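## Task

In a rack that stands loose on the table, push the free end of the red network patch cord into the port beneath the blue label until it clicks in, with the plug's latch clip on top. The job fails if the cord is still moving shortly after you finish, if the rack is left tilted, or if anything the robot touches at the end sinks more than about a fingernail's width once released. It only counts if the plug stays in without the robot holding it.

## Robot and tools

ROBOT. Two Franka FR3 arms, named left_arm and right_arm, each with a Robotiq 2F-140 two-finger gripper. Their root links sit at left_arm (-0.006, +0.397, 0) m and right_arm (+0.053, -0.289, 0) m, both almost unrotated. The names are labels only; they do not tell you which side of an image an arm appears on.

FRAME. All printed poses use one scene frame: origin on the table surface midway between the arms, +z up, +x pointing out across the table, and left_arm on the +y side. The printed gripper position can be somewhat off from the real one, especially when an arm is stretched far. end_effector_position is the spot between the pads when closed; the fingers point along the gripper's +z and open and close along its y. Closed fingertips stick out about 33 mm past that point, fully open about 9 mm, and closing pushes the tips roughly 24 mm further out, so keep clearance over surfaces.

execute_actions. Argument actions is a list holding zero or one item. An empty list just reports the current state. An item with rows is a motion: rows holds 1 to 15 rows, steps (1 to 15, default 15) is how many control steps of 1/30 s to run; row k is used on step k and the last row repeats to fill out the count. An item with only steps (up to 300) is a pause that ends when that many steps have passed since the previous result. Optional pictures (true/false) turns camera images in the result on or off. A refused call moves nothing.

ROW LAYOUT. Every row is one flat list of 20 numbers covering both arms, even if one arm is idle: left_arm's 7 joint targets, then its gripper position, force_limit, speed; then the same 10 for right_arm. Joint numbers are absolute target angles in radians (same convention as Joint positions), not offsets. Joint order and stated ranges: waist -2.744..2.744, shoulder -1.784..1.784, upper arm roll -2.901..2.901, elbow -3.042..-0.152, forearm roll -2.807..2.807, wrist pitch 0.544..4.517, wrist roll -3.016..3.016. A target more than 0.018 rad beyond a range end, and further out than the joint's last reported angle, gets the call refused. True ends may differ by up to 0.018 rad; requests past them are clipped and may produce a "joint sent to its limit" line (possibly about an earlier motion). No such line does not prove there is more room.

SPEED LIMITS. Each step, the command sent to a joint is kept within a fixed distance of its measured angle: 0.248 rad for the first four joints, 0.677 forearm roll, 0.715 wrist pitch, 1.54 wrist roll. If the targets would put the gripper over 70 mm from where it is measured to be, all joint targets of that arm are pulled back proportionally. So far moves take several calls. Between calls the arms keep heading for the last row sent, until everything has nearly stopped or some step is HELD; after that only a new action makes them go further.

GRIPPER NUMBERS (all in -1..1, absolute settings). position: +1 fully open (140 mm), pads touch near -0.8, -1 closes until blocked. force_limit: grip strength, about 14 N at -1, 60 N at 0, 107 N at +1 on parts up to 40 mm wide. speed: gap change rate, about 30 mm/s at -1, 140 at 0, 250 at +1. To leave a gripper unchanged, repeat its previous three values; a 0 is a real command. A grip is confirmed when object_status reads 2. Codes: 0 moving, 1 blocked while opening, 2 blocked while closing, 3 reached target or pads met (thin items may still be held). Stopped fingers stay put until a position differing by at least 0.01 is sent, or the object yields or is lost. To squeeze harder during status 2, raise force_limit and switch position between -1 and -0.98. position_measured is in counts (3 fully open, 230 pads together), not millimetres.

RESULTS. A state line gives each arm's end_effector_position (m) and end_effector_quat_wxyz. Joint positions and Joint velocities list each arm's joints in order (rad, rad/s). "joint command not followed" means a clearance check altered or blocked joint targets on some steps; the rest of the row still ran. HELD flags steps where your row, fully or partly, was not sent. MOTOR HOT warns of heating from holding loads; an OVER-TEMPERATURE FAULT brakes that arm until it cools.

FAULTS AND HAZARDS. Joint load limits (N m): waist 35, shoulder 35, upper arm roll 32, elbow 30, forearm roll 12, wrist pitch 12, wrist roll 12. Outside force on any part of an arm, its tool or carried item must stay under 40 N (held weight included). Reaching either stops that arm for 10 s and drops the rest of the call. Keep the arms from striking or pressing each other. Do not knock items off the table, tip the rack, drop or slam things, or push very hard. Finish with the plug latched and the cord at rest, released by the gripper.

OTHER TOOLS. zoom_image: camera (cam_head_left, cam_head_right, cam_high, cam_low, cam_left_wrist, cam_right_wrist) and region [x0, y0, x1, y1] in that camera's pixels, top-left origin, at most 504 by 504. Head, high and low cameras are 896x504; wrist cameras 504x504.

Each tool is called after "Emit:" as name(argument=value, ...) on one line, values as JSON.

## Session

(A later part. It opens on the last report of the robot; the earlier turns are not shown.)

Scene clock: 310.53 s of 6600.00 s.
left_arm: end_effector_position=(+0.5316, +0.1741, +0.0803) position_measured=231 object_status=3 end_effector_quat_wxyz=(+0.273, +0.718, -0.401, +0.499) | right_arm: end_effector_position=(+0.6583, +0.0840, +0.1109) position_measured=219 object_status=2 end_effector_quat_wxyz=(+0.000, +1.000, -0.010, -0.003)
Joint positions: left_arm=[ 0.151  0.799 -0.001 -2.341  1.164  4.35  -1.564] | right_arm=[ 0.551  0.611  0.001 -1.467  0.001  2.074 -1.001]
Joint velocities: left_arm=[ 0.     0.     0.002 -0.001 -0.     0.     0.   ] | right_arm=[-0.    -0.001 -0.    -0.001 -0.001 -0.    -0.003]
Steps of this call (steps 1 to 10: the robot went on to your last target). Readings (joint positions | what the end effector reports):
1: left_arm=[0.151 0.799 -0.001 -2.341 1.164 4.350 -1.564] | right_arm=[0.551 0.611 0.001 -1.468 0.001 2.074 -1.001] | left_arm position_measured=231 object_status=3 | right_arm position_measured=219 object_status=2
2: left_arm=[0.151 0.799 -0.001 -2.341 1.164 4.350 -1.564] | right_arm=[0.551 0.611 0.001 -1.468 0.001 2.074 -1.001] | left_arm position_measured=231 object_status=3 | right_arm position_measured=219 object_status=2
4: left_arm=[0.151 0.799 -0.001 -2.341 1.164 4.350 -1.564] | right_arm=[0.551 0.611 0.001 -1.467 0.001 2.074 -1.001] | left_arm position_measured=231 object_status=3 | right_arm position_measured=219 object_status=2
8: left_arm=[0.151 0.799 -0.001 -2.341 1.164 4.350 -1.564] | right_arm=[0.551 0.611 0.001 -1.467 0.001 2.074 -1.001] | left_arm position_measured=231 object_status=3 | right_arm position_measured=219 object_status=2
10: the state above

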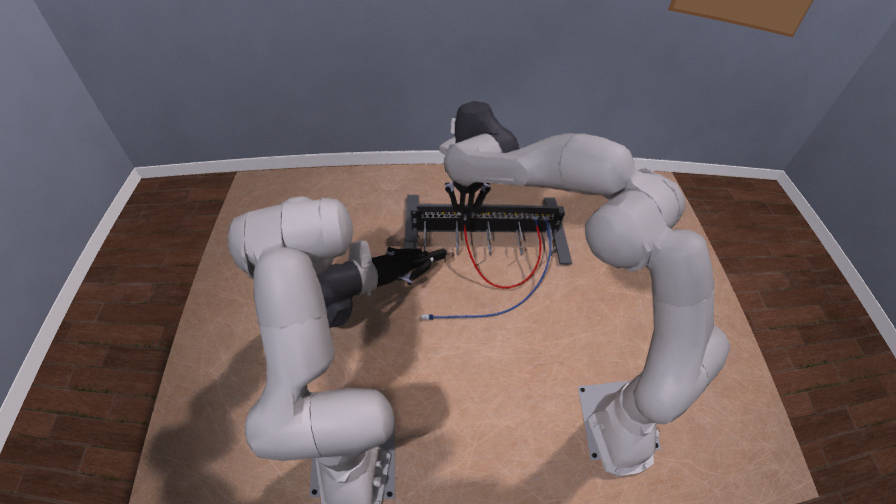

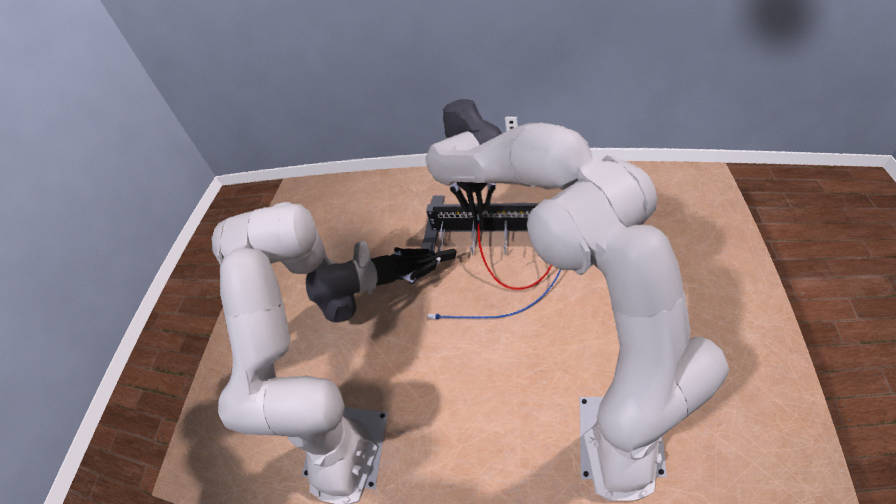

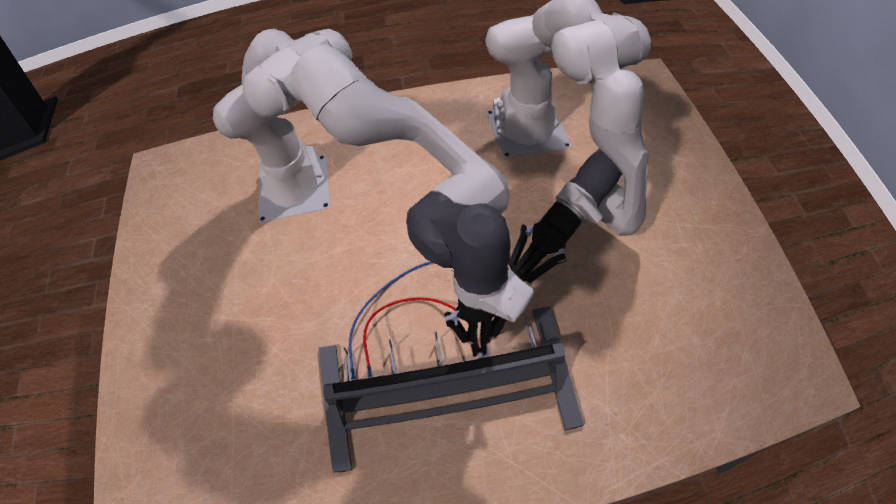

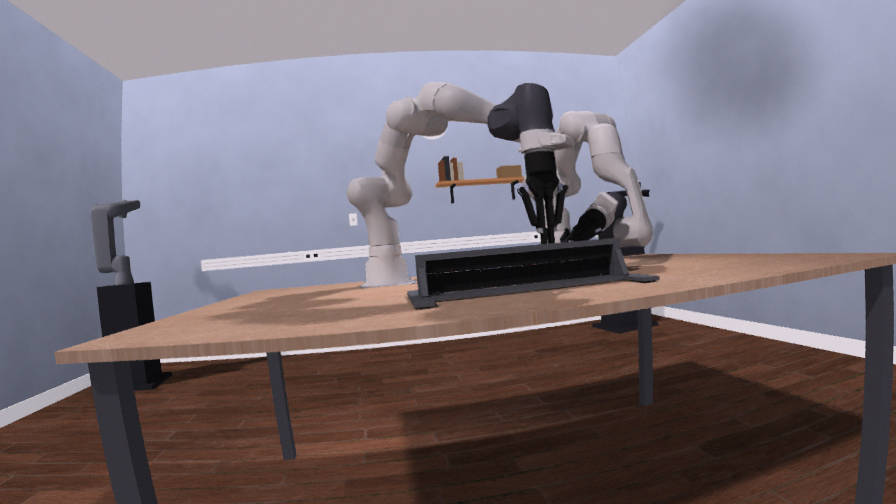

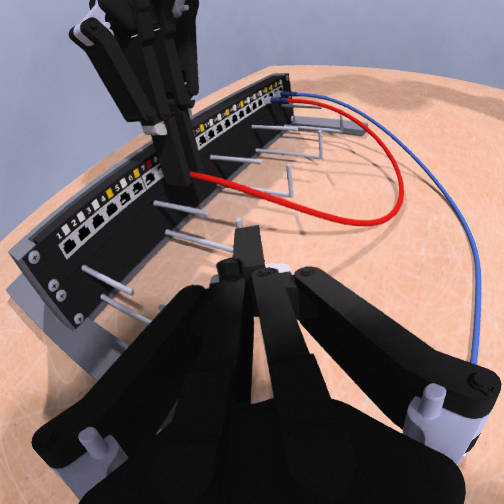

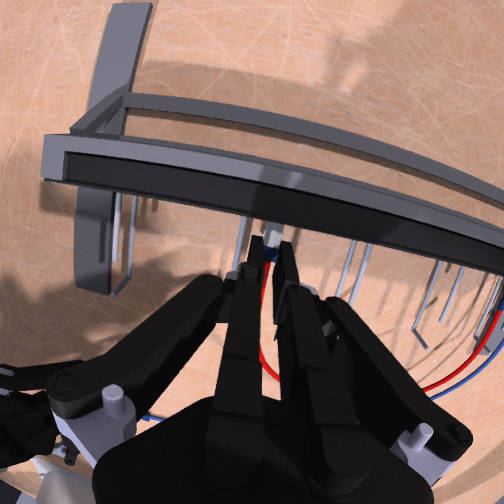

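Emit:
execute_actions(actions=[{"rows": [[0.15,0.80,0,-2.3416,1.16,4.35,-1.571,-1,-0.5,0, 0.550,0.607,0.002,-1.475,0.0,2.078,-1.003,-1,0.6,-0.9],[0.15,0.80,0,-2.3416,1.16,4.35,-1.571,-1,-0.5,0, 0.552,0.602,0.002,-1.484,0.0,2.082,-1.003,-1,0.6,-0.9],[0.15,0.80,0,-2.3416,1.16,4.35,-1.571,-1,-0.5,0, 0.553,0.597,0.002,-1.492,0.0,2.086,-1.003,-1,0.6,-0.9],[0.15,0.80,0,-2.3416,1.16,4.35,-1.571,-1,-0.5,0, 0.554,0.592,0.002,-1.500,0.0,2.091,-1.003,-1,0.6,-0.9],[0.15,0.80,0,-2.3416,1.16,4.35,-1.571,-1,-0.5,0, 0.555,0.587,0.002,-1.509,0.0,2.096,-1.003,-1,0.6,-0.9]], "steps": 15}], pictures=false)

Emit:
execute_actions(actions=[{"rows": [[0.15,0.80,0,-2.3416,1.16,4.35,-1.571,-1,-0.5,0, 0.553,0.591,0.002,-1.503,0.0,2.091,-1.003,-1,0.6,-0.9],[0.15,0.80,0,-2.3416,1.16,4.35,-1.571,-1,-0.5,0, 0.552,0.593,0.002,-1.500,0.0,2.089,-1.003,-1,0.6,-0.9],[0.15,0.80,0,-2.3416,1.16,4.35,-1.571,-1,-0.5,0, 0.5513,0.595,0.002,-1.496,0.0,2.088,-1.003,-1,0.6,-0.9],[0.15,0.80,0,-2.3416,1.16,4.35,-1.571,-1,-0.5,0, 0.5509,0.597,0.002,-1.493,0.0,2.0872,-1.003,-1,0.6,-0.9],[0.15,0.80,0,-2.3416,1.16,4.35,-1.571,-1,-0.5,0, 0.5505,0.5984,0.002,-1.4905,0.0,2.0872,-1.003,-1,0.6,-0.9]], "steps": 15}], pictures=false)

Emit:
execute_actions(actions=[{"steps": 8}])

Emit:
zoom_image(camera="cam_left_wrist", region=[130, 140, 190, 200])

Scene clock: 325.37 s of 6600.00 s.
left_arm: end_effector_position=(+0.5316, +0.1741, +0.0803) position_measured=231 object_status=3 end_effector_quat_wxyz=(+0.273, +0.718, -0.401, +0.499) | right_arm: end_effector_position=(+0.6517, +0.0827, +0.1101) position_measured=219 object_status=2 end_effector_quat_wxyz=(+0.000, +1.000, -0.008, -0.002)
Joint positions: left_arm=[ 0.151  0.799 -0.001 -2.341  1.164  4.35  -1.564] | right_arm=[ 0.554  0.589  0.002 -1.506  0.001  2.092 -1.002]
Joint velocities: left_arm=[-0.001 -0.    -0.001 -0.     0.    -0.     0.   ] | right_arm=[ 0.001 -0.001 -0.001 -0.003  0.     0.01  -0.   ]
Steps of this call (steps 1 to 15: the robot went on to your last target; steps 16 to 90: nothing new was sent; then 11.33 s passed at rest; steps 91 to 105: all 15 steps of this action). Readings (joint positions | what the end effector reports):
91: left_arm=[0.151 0.799 -0.001 -2.341 1.164 4.350 -1.564] | right_arm=[0.550 0.611 0.002 -1.468 0.001 2.074 -1.002] | left_arm position_measured=231 object_status=3 | right_arm position_measured=219 object_status=2
92: left_arm=[0.151 0.799 -0.001 -2.341 1.164 4.350 -1.564] | right_arm=[0.550 0.609 0.002 -1.472 0.001 2.075 -1.002] | left_arm position_measured=231 object_status=3 | right_arm position_measured=219 object_status=2
94: left_arm=[0.151 0.799 -0.001 -2.341 1.164 4.350 -1.564] | right_arm=[0.551 0.603 0.002 -1.484 0.001 2.079 -1.002] | left_arm position_measured=231 object_status=3 | right_arm position_measured=219 object_status=2
98: left_arm=[0.151 0.799 -0.001 -2.341 1.164 4.350 -1.564] | right_arm=[0.553 0.592 0.002 -1.502 0.001 2.087 -1.002] | left_arm position_measured=231 object_status=3 | right_arm position_measured=219 object_status=2
105: the state above

Scene clock: 325.87 s of 6600.00 s.
left_arm: end_effector_position=(+0.5316, +0.1741, +0.0803) position_measured=231 object_status=3 end_effector_quat_wxyz=(+0.273, +0.718, -0.401, +0.499) | right_arm: end_effector_position=(+0.6554, +0.0835, +0.1110) position_measured=219 object_status=2 end_effector_quat_wxyz=(-0.001, +1.000, -0.009, -0.000)
Joint positions: left_arm=[ 0.151  0.799 -0.001 -2.341  1.164  4.35  -1.564] | right_arm=[ 0.552  0.596  0.002 -1.493  0.001  2.09  -1.002]
Joint velocities: left_arm=[ 0.001 -0.    -0.001  0.001  0.001  0.    -0.001] | right_arm=[ 0.001 -0.    -0.     0.001 -0.    -0.001 -0.002]
Steps of this call (steps 1 to 15: all 15 steps of this action). Readings (joint positions | what the end effector reports):
1: left_arm=[0.151 0.799 -0.001 -2.341 1.164 4.350 -1.564] | right_arm=[0.554 0.589 0.002 -1.506 0.001 2.092 -1.002] | left_arm position_measured=231 object_status=3 | right_arm position_measured=219 object_status=2
2: left_arm=[0.151 0.799 -0.001 -2.341 1.164 4.350 -1.564] | right_arm=[0.554 0.590 0.002 -1.505 0.001 2.092 -1.002] | left_arm position_measured=231 object_status=3 | right_arm position_measured=219 object_status=2
4: left_arm=[0.151 0.799 -0.001 -2.341 1.164 4.350 -1.564] | right_arm=[0.553 0.592 0.002 -1.501 0.001 2.091 -1.002] | left_arm position_measured=231 object_status=3 | right_arm position_measured=219 object_status=2
8: left_arm=[0.151 0.799 -0.001 -2.341 1.164 4.350 -1.564] | right_arm=[0.552 0.595 0.002 -1.494 0.001 2.091 -1.002] | left_arm position_measured=231 object_status=3 | right_arm position_measured=219 object_status=2
15: the state above

Scene clock: 326.13 s of 6600.00 s.
left_arm: end_effector_position=(+0.5316, +0.1741, +0.0803) position_measured=231 object_status=3 end_effector_quat_wxyz=(+0.273, +0.718, -0.401, +0.499) | right_arm: end_effector_position=(+0.6554, +0.0834, +0.1110) position_measured=219 object_status=2 end_effector_quat_wxyz=(-0.001, +1.000, -0.009, -0.000)
Joint positions: left_arm=[ 0.151  0.799 -0.001 -2.341  1.164  4.35  -1.564] | right_arm=[ 0.552  0.596  0.002 -1.493  0.001  2.09  -1.002]
Joint velocities: left_arm=[-0.    -0.     0.001  0.    -0.001  0.001 -0.001] | right_arm=[ 0.     0.001  0.001 -0.    -0.     0.001 -0.001]
Steps of this call (steps 1 to 8: the robot went on to your last target). Readings (joint positions | what the end effector reports):
1: left_arm=[0.151 0.799 -0.001 -2.341 1.164 4.350 -1.564] | right_arm=[0.552 0.596 0.002 -1.493 0.001 2.090 -1.002] | left_arm position_measured=231 object_status=3 | right_arm position_measured=219 object_status=2
2: left_arm=[0.151 0.799 -0.001 -2.341 1.164 4.350 -1.564] | right_arm=[0.552 0.596 0.002 -1.493 0.001 2.090 -1.002] | left_arm position_measured=231 object_status=3 | right_arm position_measured=219 object_status=2
4: left_arm=[0.151 0.799 -0.001 -2.341 1.164 4.350 -1.564] | right_arm=[0.552 0.596 0.002 -1.493 0.001 2.090 -1.002] | left_arm position_measured=231 object_status=3 | right_arm position_measured=219 object_status=2
8: the state above

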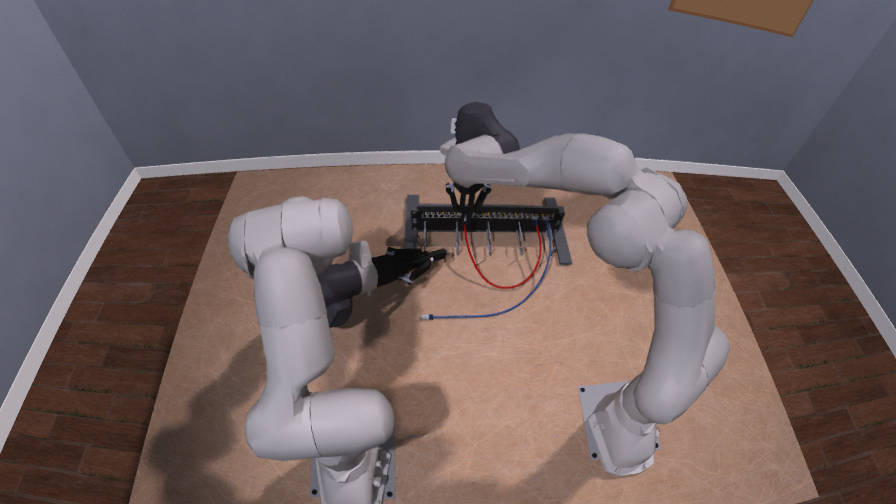

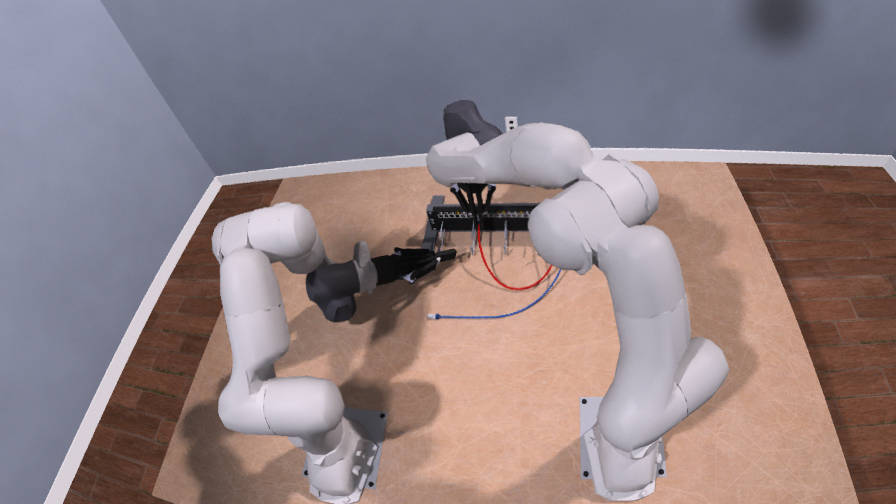

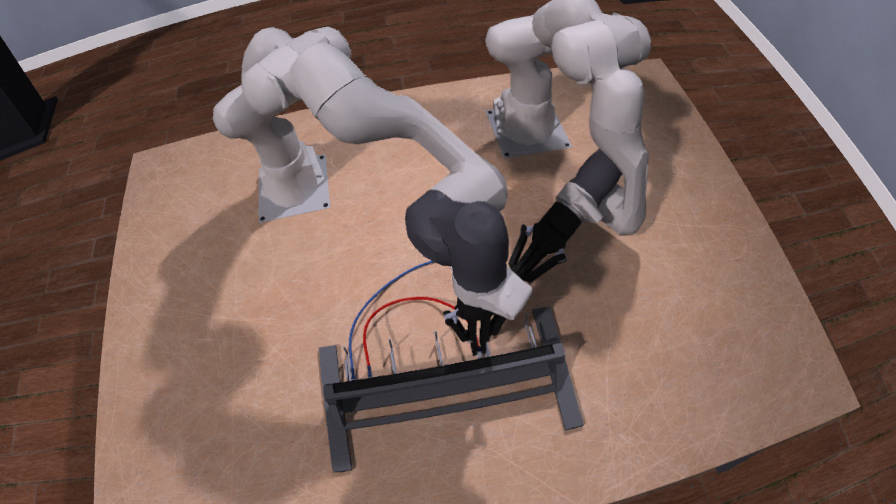

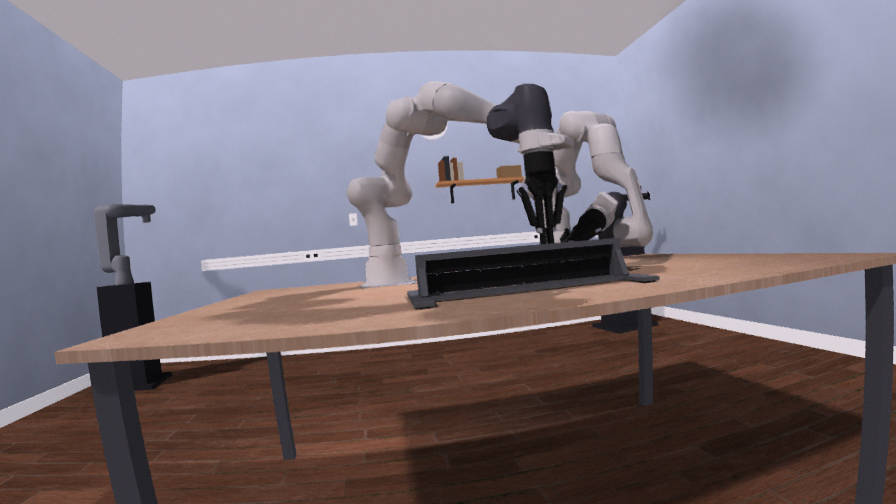

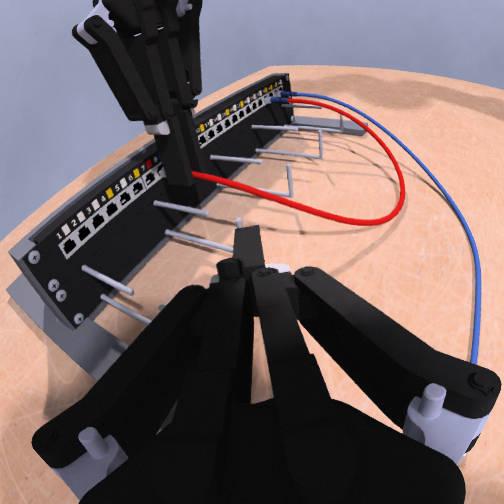

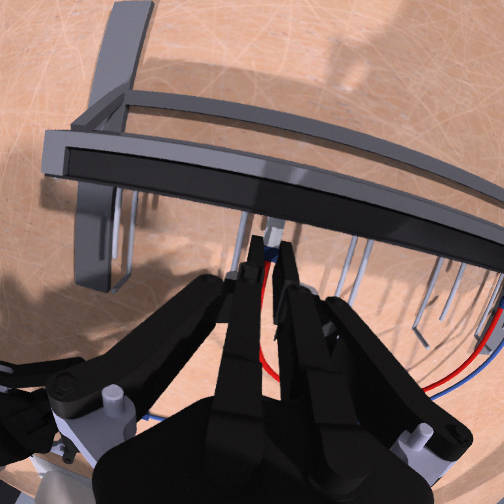

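Region (130, 140, 190, 200) of cam_left_wrist's 504x504 image, scaled by 8.400, with more detail than that image has.

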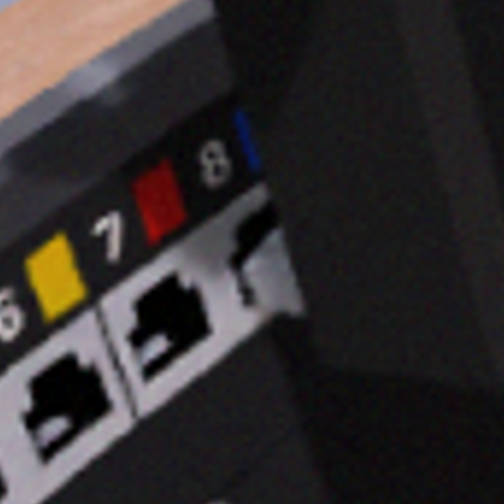

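Emit:
execute_actions(actions=[{"rows": [[0.15,0.80,0,-2.3416,1.16,4.35,-1.571,-1,-0.5,0, 0.549,0.5995,0.0008,-1.4885,-0.0005,2.086,-1.003,-1,0.6,-0.9],[0.15,0.80,0,-2.3416,1.16,4.35,-1.571,-1,-0.5,0, 0.5485,0.601,0.0008,-1.4865,-0.0005,2.0848,-1.003,-1,0.6,-0.9],[0.15,0.80,0,-2.3416,1.16,4.35,-1.571,-1,-0.5,0, 0.548,0.6021,0.0008,-1.4844,-0.0005,2.0848,-1.003,-1,0.6,-0.9]], "steps": 15}])

Emit:
zoom_image(camera="cam_left_wrist", region=[130, 140, 190, 200])

Scene clock: 333.07 s of 6600.00 s.
left_arm: end_effector_position=(+0.5316, +0.1741, +0.0803) position_measured=231 object_status=3 end_effector_quat_wxyz=(+0.273, +0.718, -0.401, +0.499) | right_arm: end_effector_position=(+0.6573, +0.0825, +0.1110) position_measured=219 object_status=2 end_effector_quat_wxyz=(-0.001, +1.000, -0.010, -0.000)
Joint positions: left_arm=[ 0.151  0.799 -0.001 -2.341  1.164  4.35  -1.564] | right_arm=[ 0.549  0.6    0.002 -1.487  0.001  2.087 -1.002]
Joint velocities: left_arm=[-0.002  0.     0.002 -0.    -0.001  0.     0.001] | right_arm=[ 0.001 -0.     0.    -0.001 -0.001 -0.     0.   ]
Steps of this call (steps 1 to 15: the robot went on to your last target; steps 16 to 90: nothing new was sent; then 3.43 s passed at rest; steps 91 to 105: all 15 steps of this action). Readings (joint positions | what the end effector reports):
91: left_arm=[0.151 0.799 -0.001 -2.341 1.164 4.350 -1.564] | right_arm=[0.552 0.597 0.002 -1.492 0.001 2.089 -1.002] | left_arm position_measured=231 object_status=3 | right_arm position_measured=219 object_status=2
92: left_arm=[0.151 0.799 -0.001 -2.341 1.164 4.350 -1.564] | right_arm=[0.551 0.597 0.002 -1.491 0.001 2.089 -1.002] | left_arm position_measured=231 object_status=3 | right_arm position_measured=219 object_status=2
94: left_arm=[0.151 0.799 -0.001 -2.341 1.164 4.350 -1.564] | right_arm=[0.550 0.599 0.002 -1.489 0.001 2.088 -1.002] | left_arm position_measured=231 object_status=3 | right_arm position_measured=219 object_status=2
98: left_arm=[0.151 0.799 -0.001 -2.341 1.164 4.350 -1.564] | right_arm=[0.549 0.600 0.002 -1.487 0.001 2.088 -1.002] | left_arm position_measured=231 object_status=3 | right_arm position_measured=219 object_status=2
105: the state above

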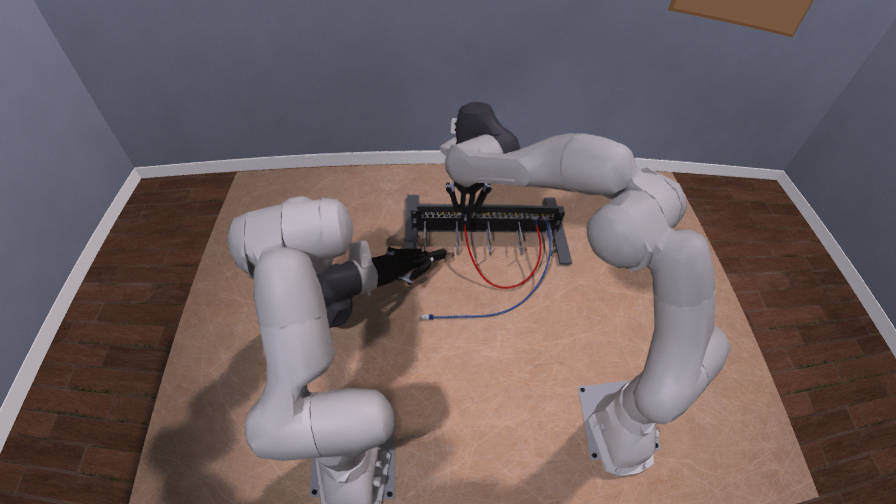

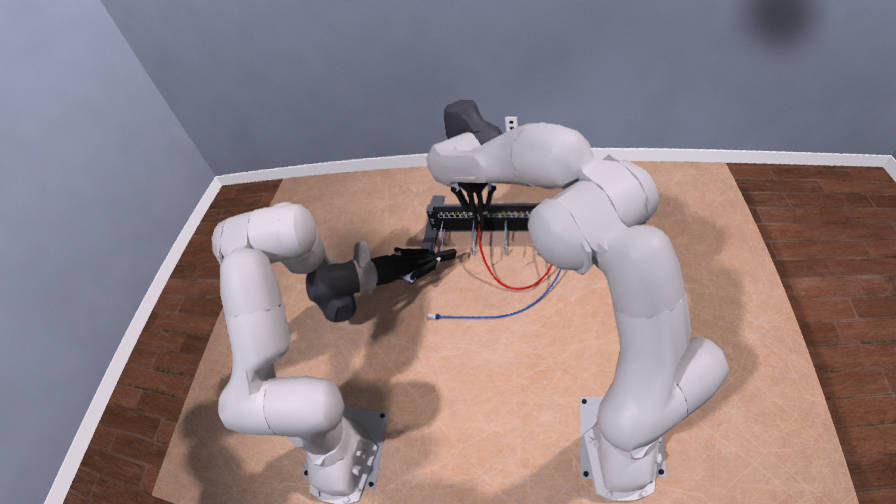

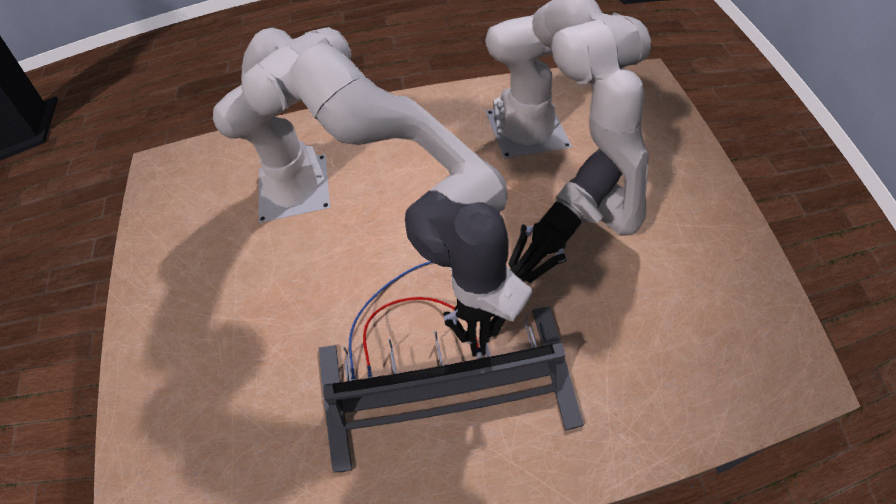

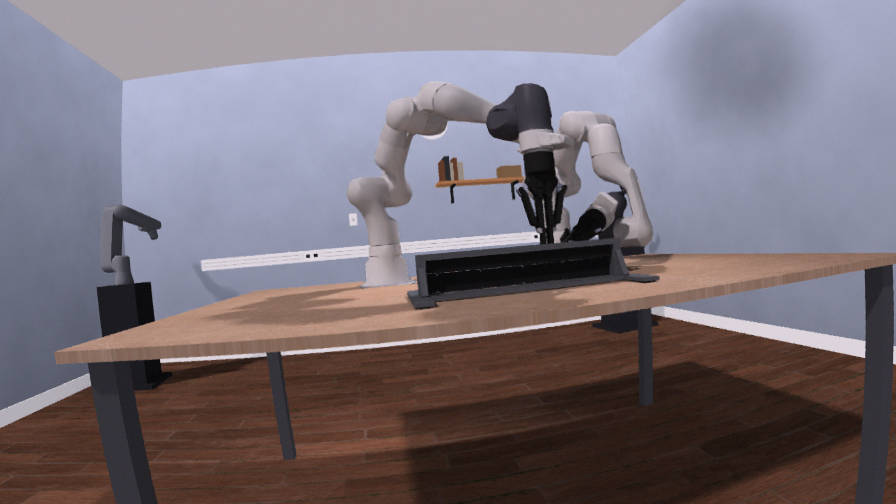

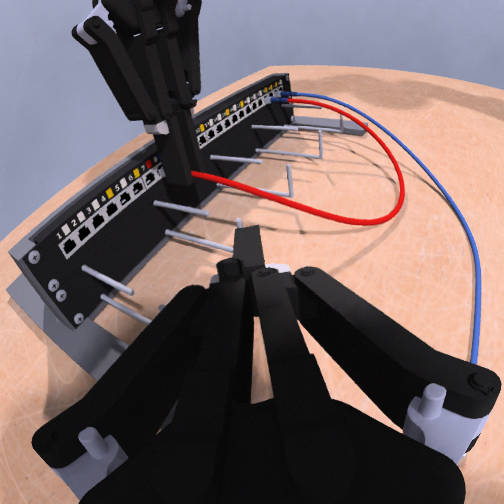

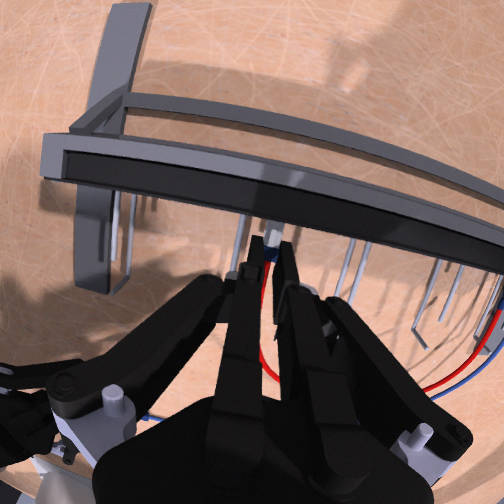

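Region (130, 140, 190, 200) of cam_left_wrist's 504x504 image, scaled by 8.400, with more detail than that image has.

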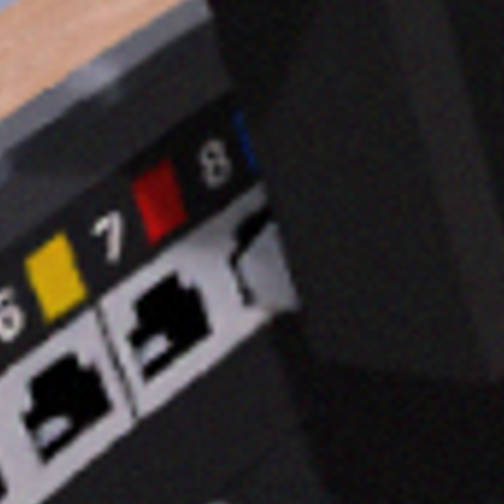

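Emit:
execute_actions(actions=[{"rows": [[0.15,0.80,0,-2.3416,1.16,4.35,-1.571,-1,-0.5,0, 0.5476,0.6032,0.0008,-1.4826,-0.0005,2.0838,-1.007,-1,0.6,-0.9],[0.15,0.80,0,-2.3416,1.16,4.35,-1.571,-1,-0.5,0, 0.5473,0.6043,0.0008,-1.4808,-0.0005,2.083,-1.007,-1,0.6,-0.9],[0.15,0.80,0,-2.3416,1.16,4.35,-1.571,-1,-0.5,0, 0.547,0.6053,0.0008,-1.4791,-0.0005,2.0823,-1.007,-1,0.6,-0.9],[0.15,0.80,0,-2.3416,1.16,4.35,-1.571,-1,-0.5,0, 0.5467,0.6064,0.0008,-1.4773,-0.0005,2.0816,-1.007,-1,0.6,-0.9],[0.15,0.80,0,-2.3416,1.16,4.35,-1.571,-1,-0.5,0, 0.5464,0.6075,0.0008,-1.4755,-0.0005,2.0809,-1.007,-1,0.6,-0.9],[0.15,0.80,0,-2.3416,1.16,4.35,-1.571,-1,-0.5,0, 0.5461,0.6086,0.0008,-1.4737,-0.0005,2.0802,-1.008,-1,0.6,-0.9],[0.15,0.80,0,-2.3416,1.16,4.35,-1.571,-1,-0.5,0, 0.5459,0.6096,0.0008,-1.472,-0.0005,2.0796,-1.008,-1,0.6,-0.9],[0.15,0.80,0,-2.3416,1.16,4.35,-1.571,-1,-0.5,0, 0.5457,0.6107,0.0008,-1.4702,-0.0005,2.0792,-1.008,-1,0.6,-0.9]], "steps": 15}], pictures=false)

Scene clock: 344.93 s of 6600.00 s.
left_arm: end_effector_position=(+0.5316, +0.1741, +0.0803) position_measured=231 object_status=3 end_effector_quat_wxyz=(+0.273, +0.718, -0.401, +0.499) | right_arm: end_effector_position=(+0.6580, +0.0828, +0.1105) position_measured=219 object_status=2 end_effector_quat_wxyz=(+0.000, +1.000, -0.009, -0.002)
Joint positions: left_arm=[ 0.151  0.799 -0.001 -2.341  1.164  4.35  -1.564] | right_arm=[ 0.549  0.608  0.002 -1.474  0.001  2.077 -1.003]
Joint velocities: left_arm=[-0.001 -0.001 -0.    -0.001  0.001 -0.001  0.001] | right_arm=[-0.001  0.003 -0.     0.004  0.001 -0.003 -0.001]
Steps of this call (steps 1 to 15: the robot went on to your last target; steps 16 to 90: nothing new was sent; then 8.37 s passed at rest; steps 91 to 105: all 15 steps of this action). Readings (joint positions | what the end effector reports):
91: left_arm=[0.151 0.799 -0.001 -2.341 1.164 4.350 -1.564] | right_arm=[0.549 0.600 0.002 -1.486 0.001 2.087 -1.002] | left_arm position_measured=231 object_status=3 | right_arm position_measured=219 object_status=2
92: left_arm=[0.151 0.799 -0.001 -2.341 1.164 4.350 -1.564] | right_arm=[0.549 0.601 0.002 -1.485 0.001 2.087 -1.002] | left_arm position_measured=231 object_status=3 | right_arm position_measured=219 object_status=2
94: left_arm=[0.151 0.799 -0.001 -2.341 1.164 4.350 -1.564] | right_arm=[0.549 0.602 0.002 -1.483 0.001 2.085 -1.002] | left_arm position_measured=231 object_status=3 | right_arm position_measured=219 object_status=2
98: left_arm=[0.151 0.799 -0.001 -2.341 1.164 4.350 -1.564] | right_arm=[0.549 0.606 0.002 -1.477 0.001 2.080 -1.002] | left_arm position_measured=231 object_status=3 | right_arm position_measured=219 object_status=2
105: the state above

Emit:
execute_actions(actions=[])

Emit:
zoom_image(camera="cam_left_wrist", region=[140, 150, 180, 190])

Scene clock: 348.13 s of 6600.00 s.
left_arm: end_effector_position=(+0.5316, +0.1741, +0.0803) position_measured=231 object_status=3 end_effector_quat_wxyz=(+0.273, +0.718, -0.401, +0.499) | right_arm: end_effector_position=(+0.6580, +0.0828, +0.1105) position_measured=219 object_status=2 end_effector_quat_wxyz=(+0.000, +1.000, -0.009, -0.003)
Joint positions: left_arm=[ 0.151  0.799 -0.001 -2.341  1.164  4.35  -1.564] | right_arm=[ 0.549  0.608  0.002 -1.473  0.001  2.077 -1.004]
Joint velocities: left_arm=[ 0.001 -0.001 -0.    -0.002  0.001  0.     0.   ] | right_arm=[-0.001  0.001  0.002 -0.001  0.    -0.     0.001]
Steps of this call (steps 1 to 15: the robot went on to your last target; steps 16 to 90: nothing new was sent; then 0.20 s passed at rest). Readings (joint positions | what the end effector reports):
1: left_arm=[0.151 0.799 -0.001 -2.341 1.164 4.350 -1.564] | right_arm=[0.549 0.608 0.002 -1.474 0.001 2.077 -1.003] | left_arm position_measured=231 object_status=3 | right_arm position_measured=219 object_status=2
2: left_arm=[0.151 0.799 -0.001 -2.341 1.164 4.350 -1.564] | right_arm=[0.549 0.608 0.002 -1.474 0.001 2.077 -1.003] | left_arm position_measured=231 object_status=3 | right_arm position_measured=219 object_status=2
4: left_arm=[0.151 0.799 -0.001 -2.341 1.164 4.350 -1.564] | right_arm=[0.549 0.608 0.002 -1.474 0.001 2.077 -1.003] | left_arm position_measured=231 object_status=3 | right_arm position_measured=219 object_status=2
8: left_arm=[0.151 0.799 -0.001 -2.341 1.164 4.350 -1.564] | right_arm=[0.549 0.608 0.002 -1.473 0.001 2.077 -1.003] | left_arm position_measured=231 object_status=3 | right_arm position_measured=219 object_status=2
90: the state above
All arms were judged still, so your last target was given up. Only a new action makes them travel on or press farther. Fingers that are still opening or closing keep moving.

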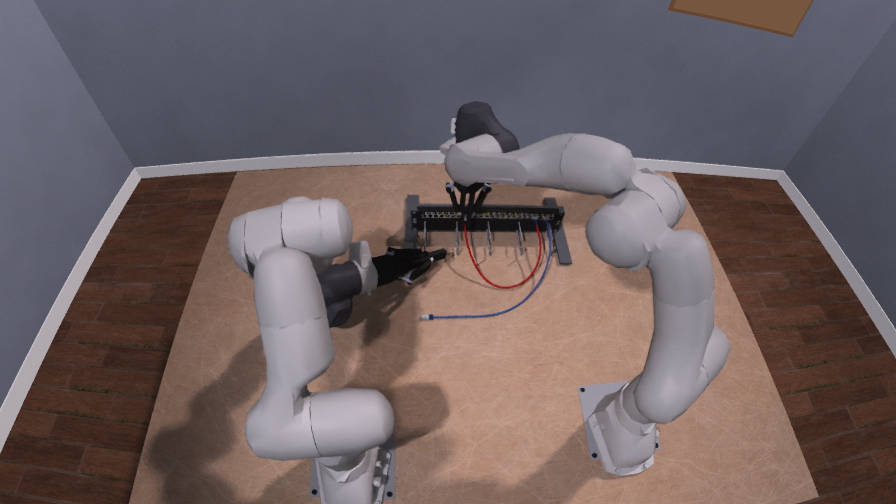

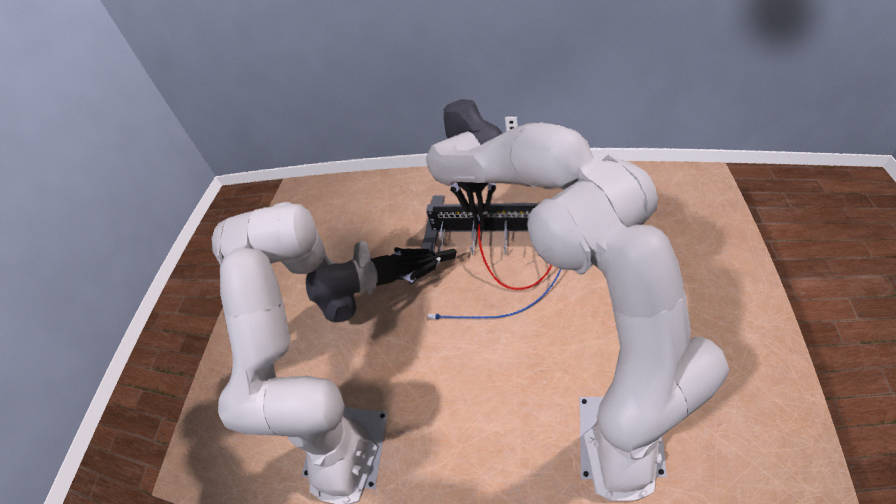

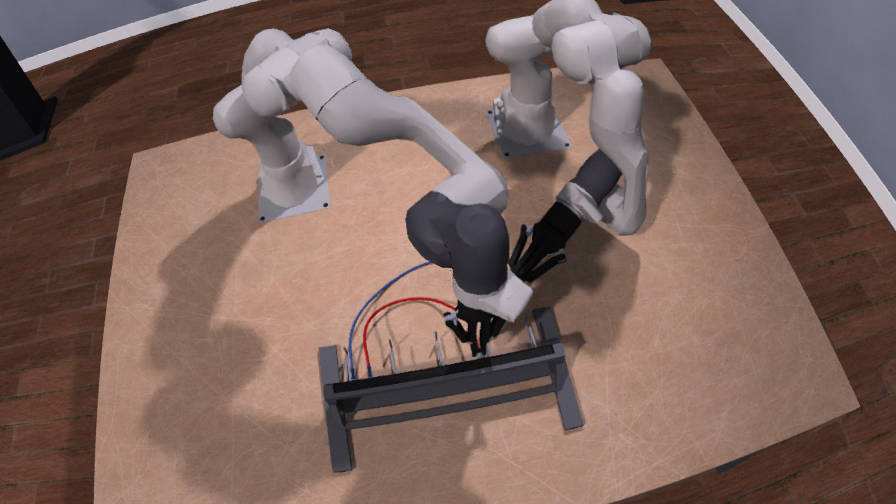

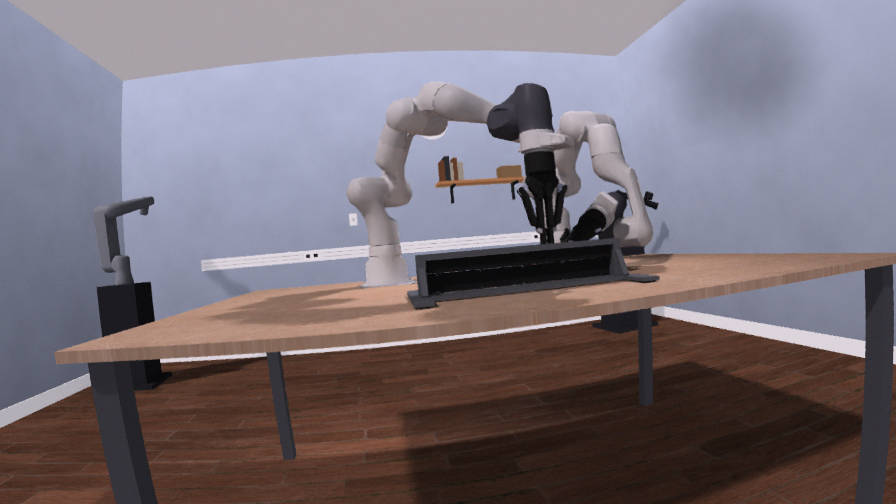

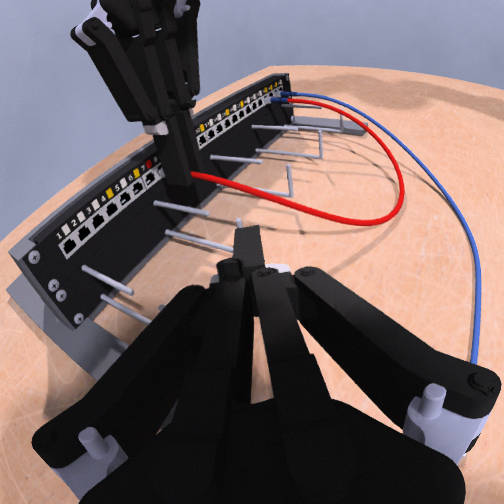

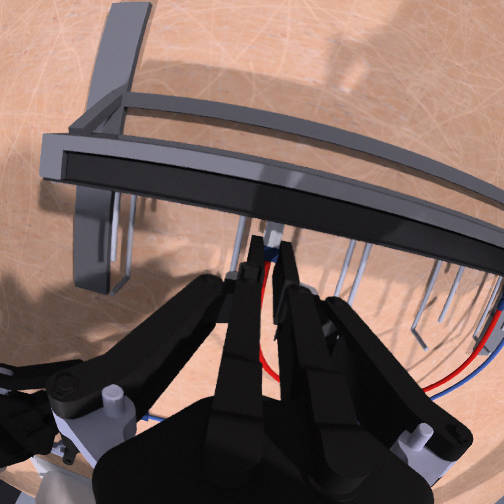

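Region (140, 150, 180, 190) of cam_left_wrist's 504x504 image, scaled by 12.600, with more detail than that image has.

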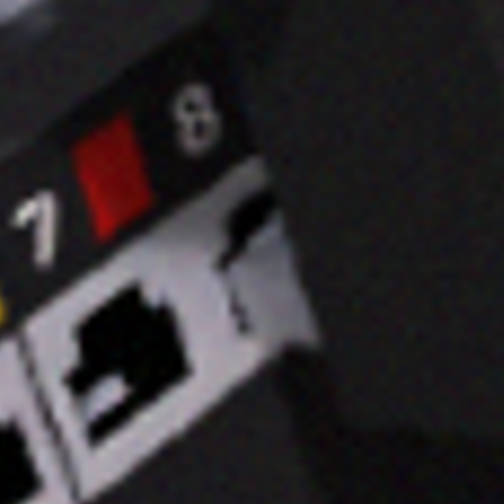

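Emit:
execute_actions(actions=[])

Scene clock: 370.77 s of 6600.00 s.
left_arm: end_effector_position=(+0.5316, +0.1741, +0.0803) position_measured=231 object_status=3 end_effector_quat_wxyz=(+0.273, +0.718, -0.401, +0.499) | right_arm: end_effector_position=(+0.6580, +0.0828, +0.1105) position_measured=219 object_status=2 end_effector_quat_wxyz=(+0.000, +1.000, -0.009, -0.003)
Joint positions: left_arm=[ 0.151  0.799 -0.001 -2.341  1.164  4.35  -1.564] | right_arm=[ 0.549  0.608  0.002 -1.473  0.001  2.077 -1.004]
Joint velocities: left_arm=[ 0.001  0.001 -0.001 -0.001  0.     0.001  0.001] | right_arm=[-0.001 -0.001  0.002  0.001 -0.001  0.    -0.001]
Steps of this call (steps 1 to 90: nothing new was sent; then 19.63 s passed at rest). Readings (joint positions | what the end effector reports):
1: left_arm=[0.151 0.799 -0.001 -2.341 1.164 4.350 -1.564] | right_arm=[0.549 0.608 0.002 -1.473 0.001 2.077 -1.004] | left_arm position_measured=231 object_status=3 | right_arm position_measured=219 object_status=2
2: left_arm=[0.151 0.799 -0.001 -2.341 1.164 4.350 -1.564] | right_arm=[0.549 0.608 0.002 -1.473 0.001 2.077 -1.004] | left_arm position_measured=231 object_status=3 | right_arm position_measured=219 object_status=2
4: left_arm=[0.151 0.799 -0.001 -2.341 1.164 4.350 -1.564] | right_arm=[0.549 0.608 0.002 -1.473 0.001 2.077 -1.004] | left_arm position_measured=231 object_status=3 | right_arm position_measured=219 object_status=2
8: left_arm=[0.151 0.799 -0.001 -2.341 1.164 4.350 -1.564] | right_arm=[0.549 0.608 0.002 -1.473 0.001 2.077 -1.004] | left_arm position_measured=231 object_status=3 | right_arm position_measured=219 object_status=2
90: the state above

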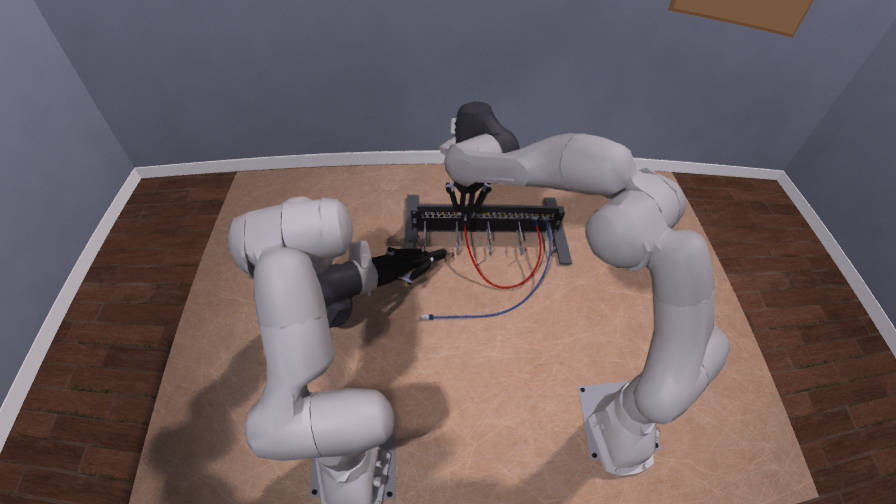

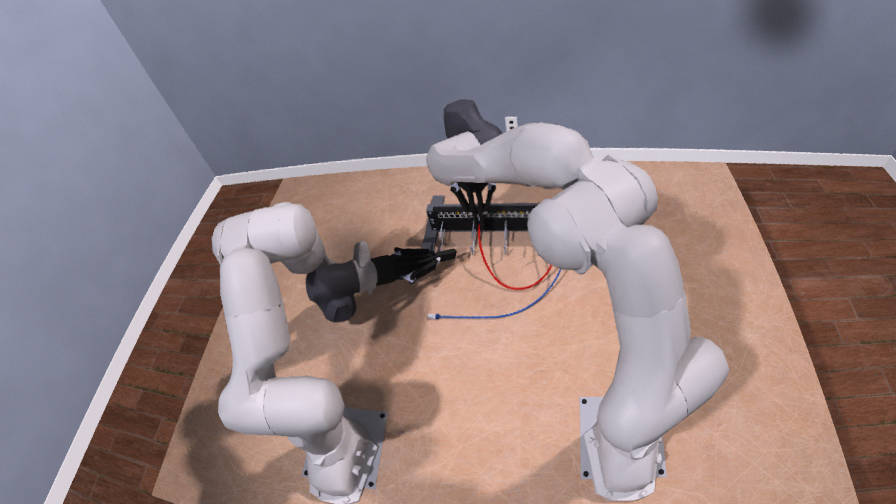

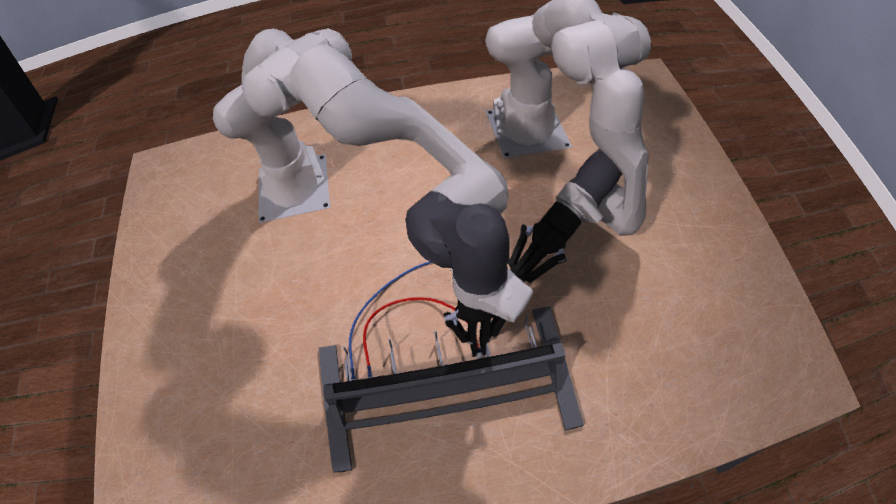

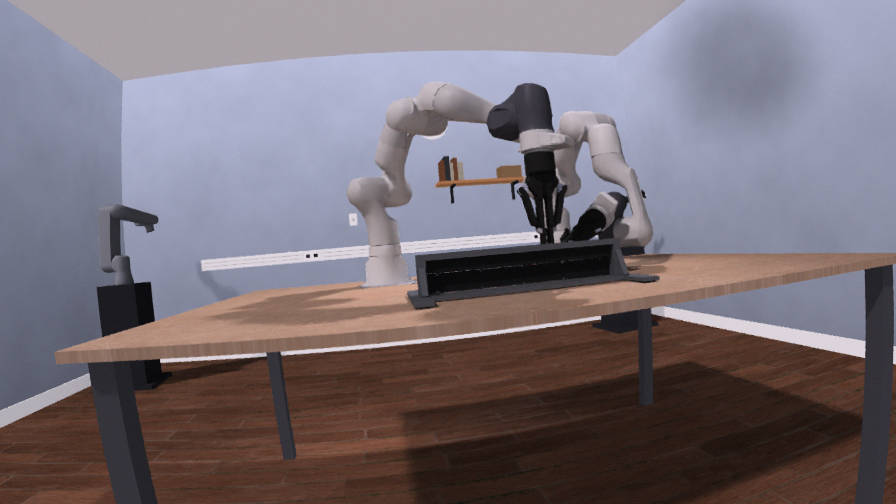

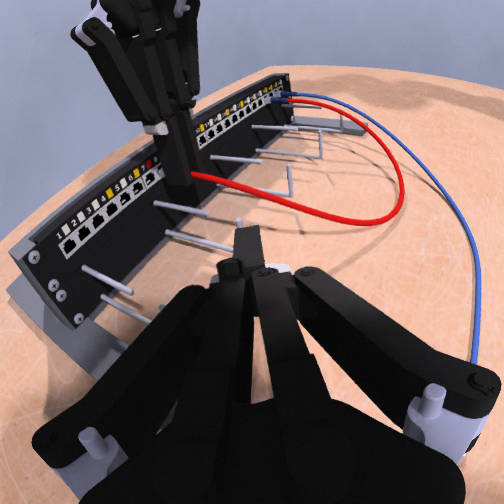

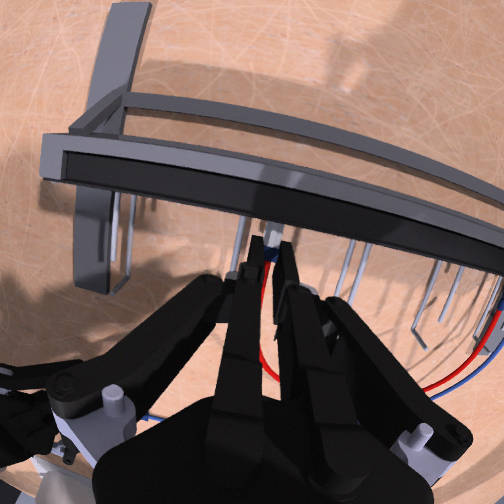

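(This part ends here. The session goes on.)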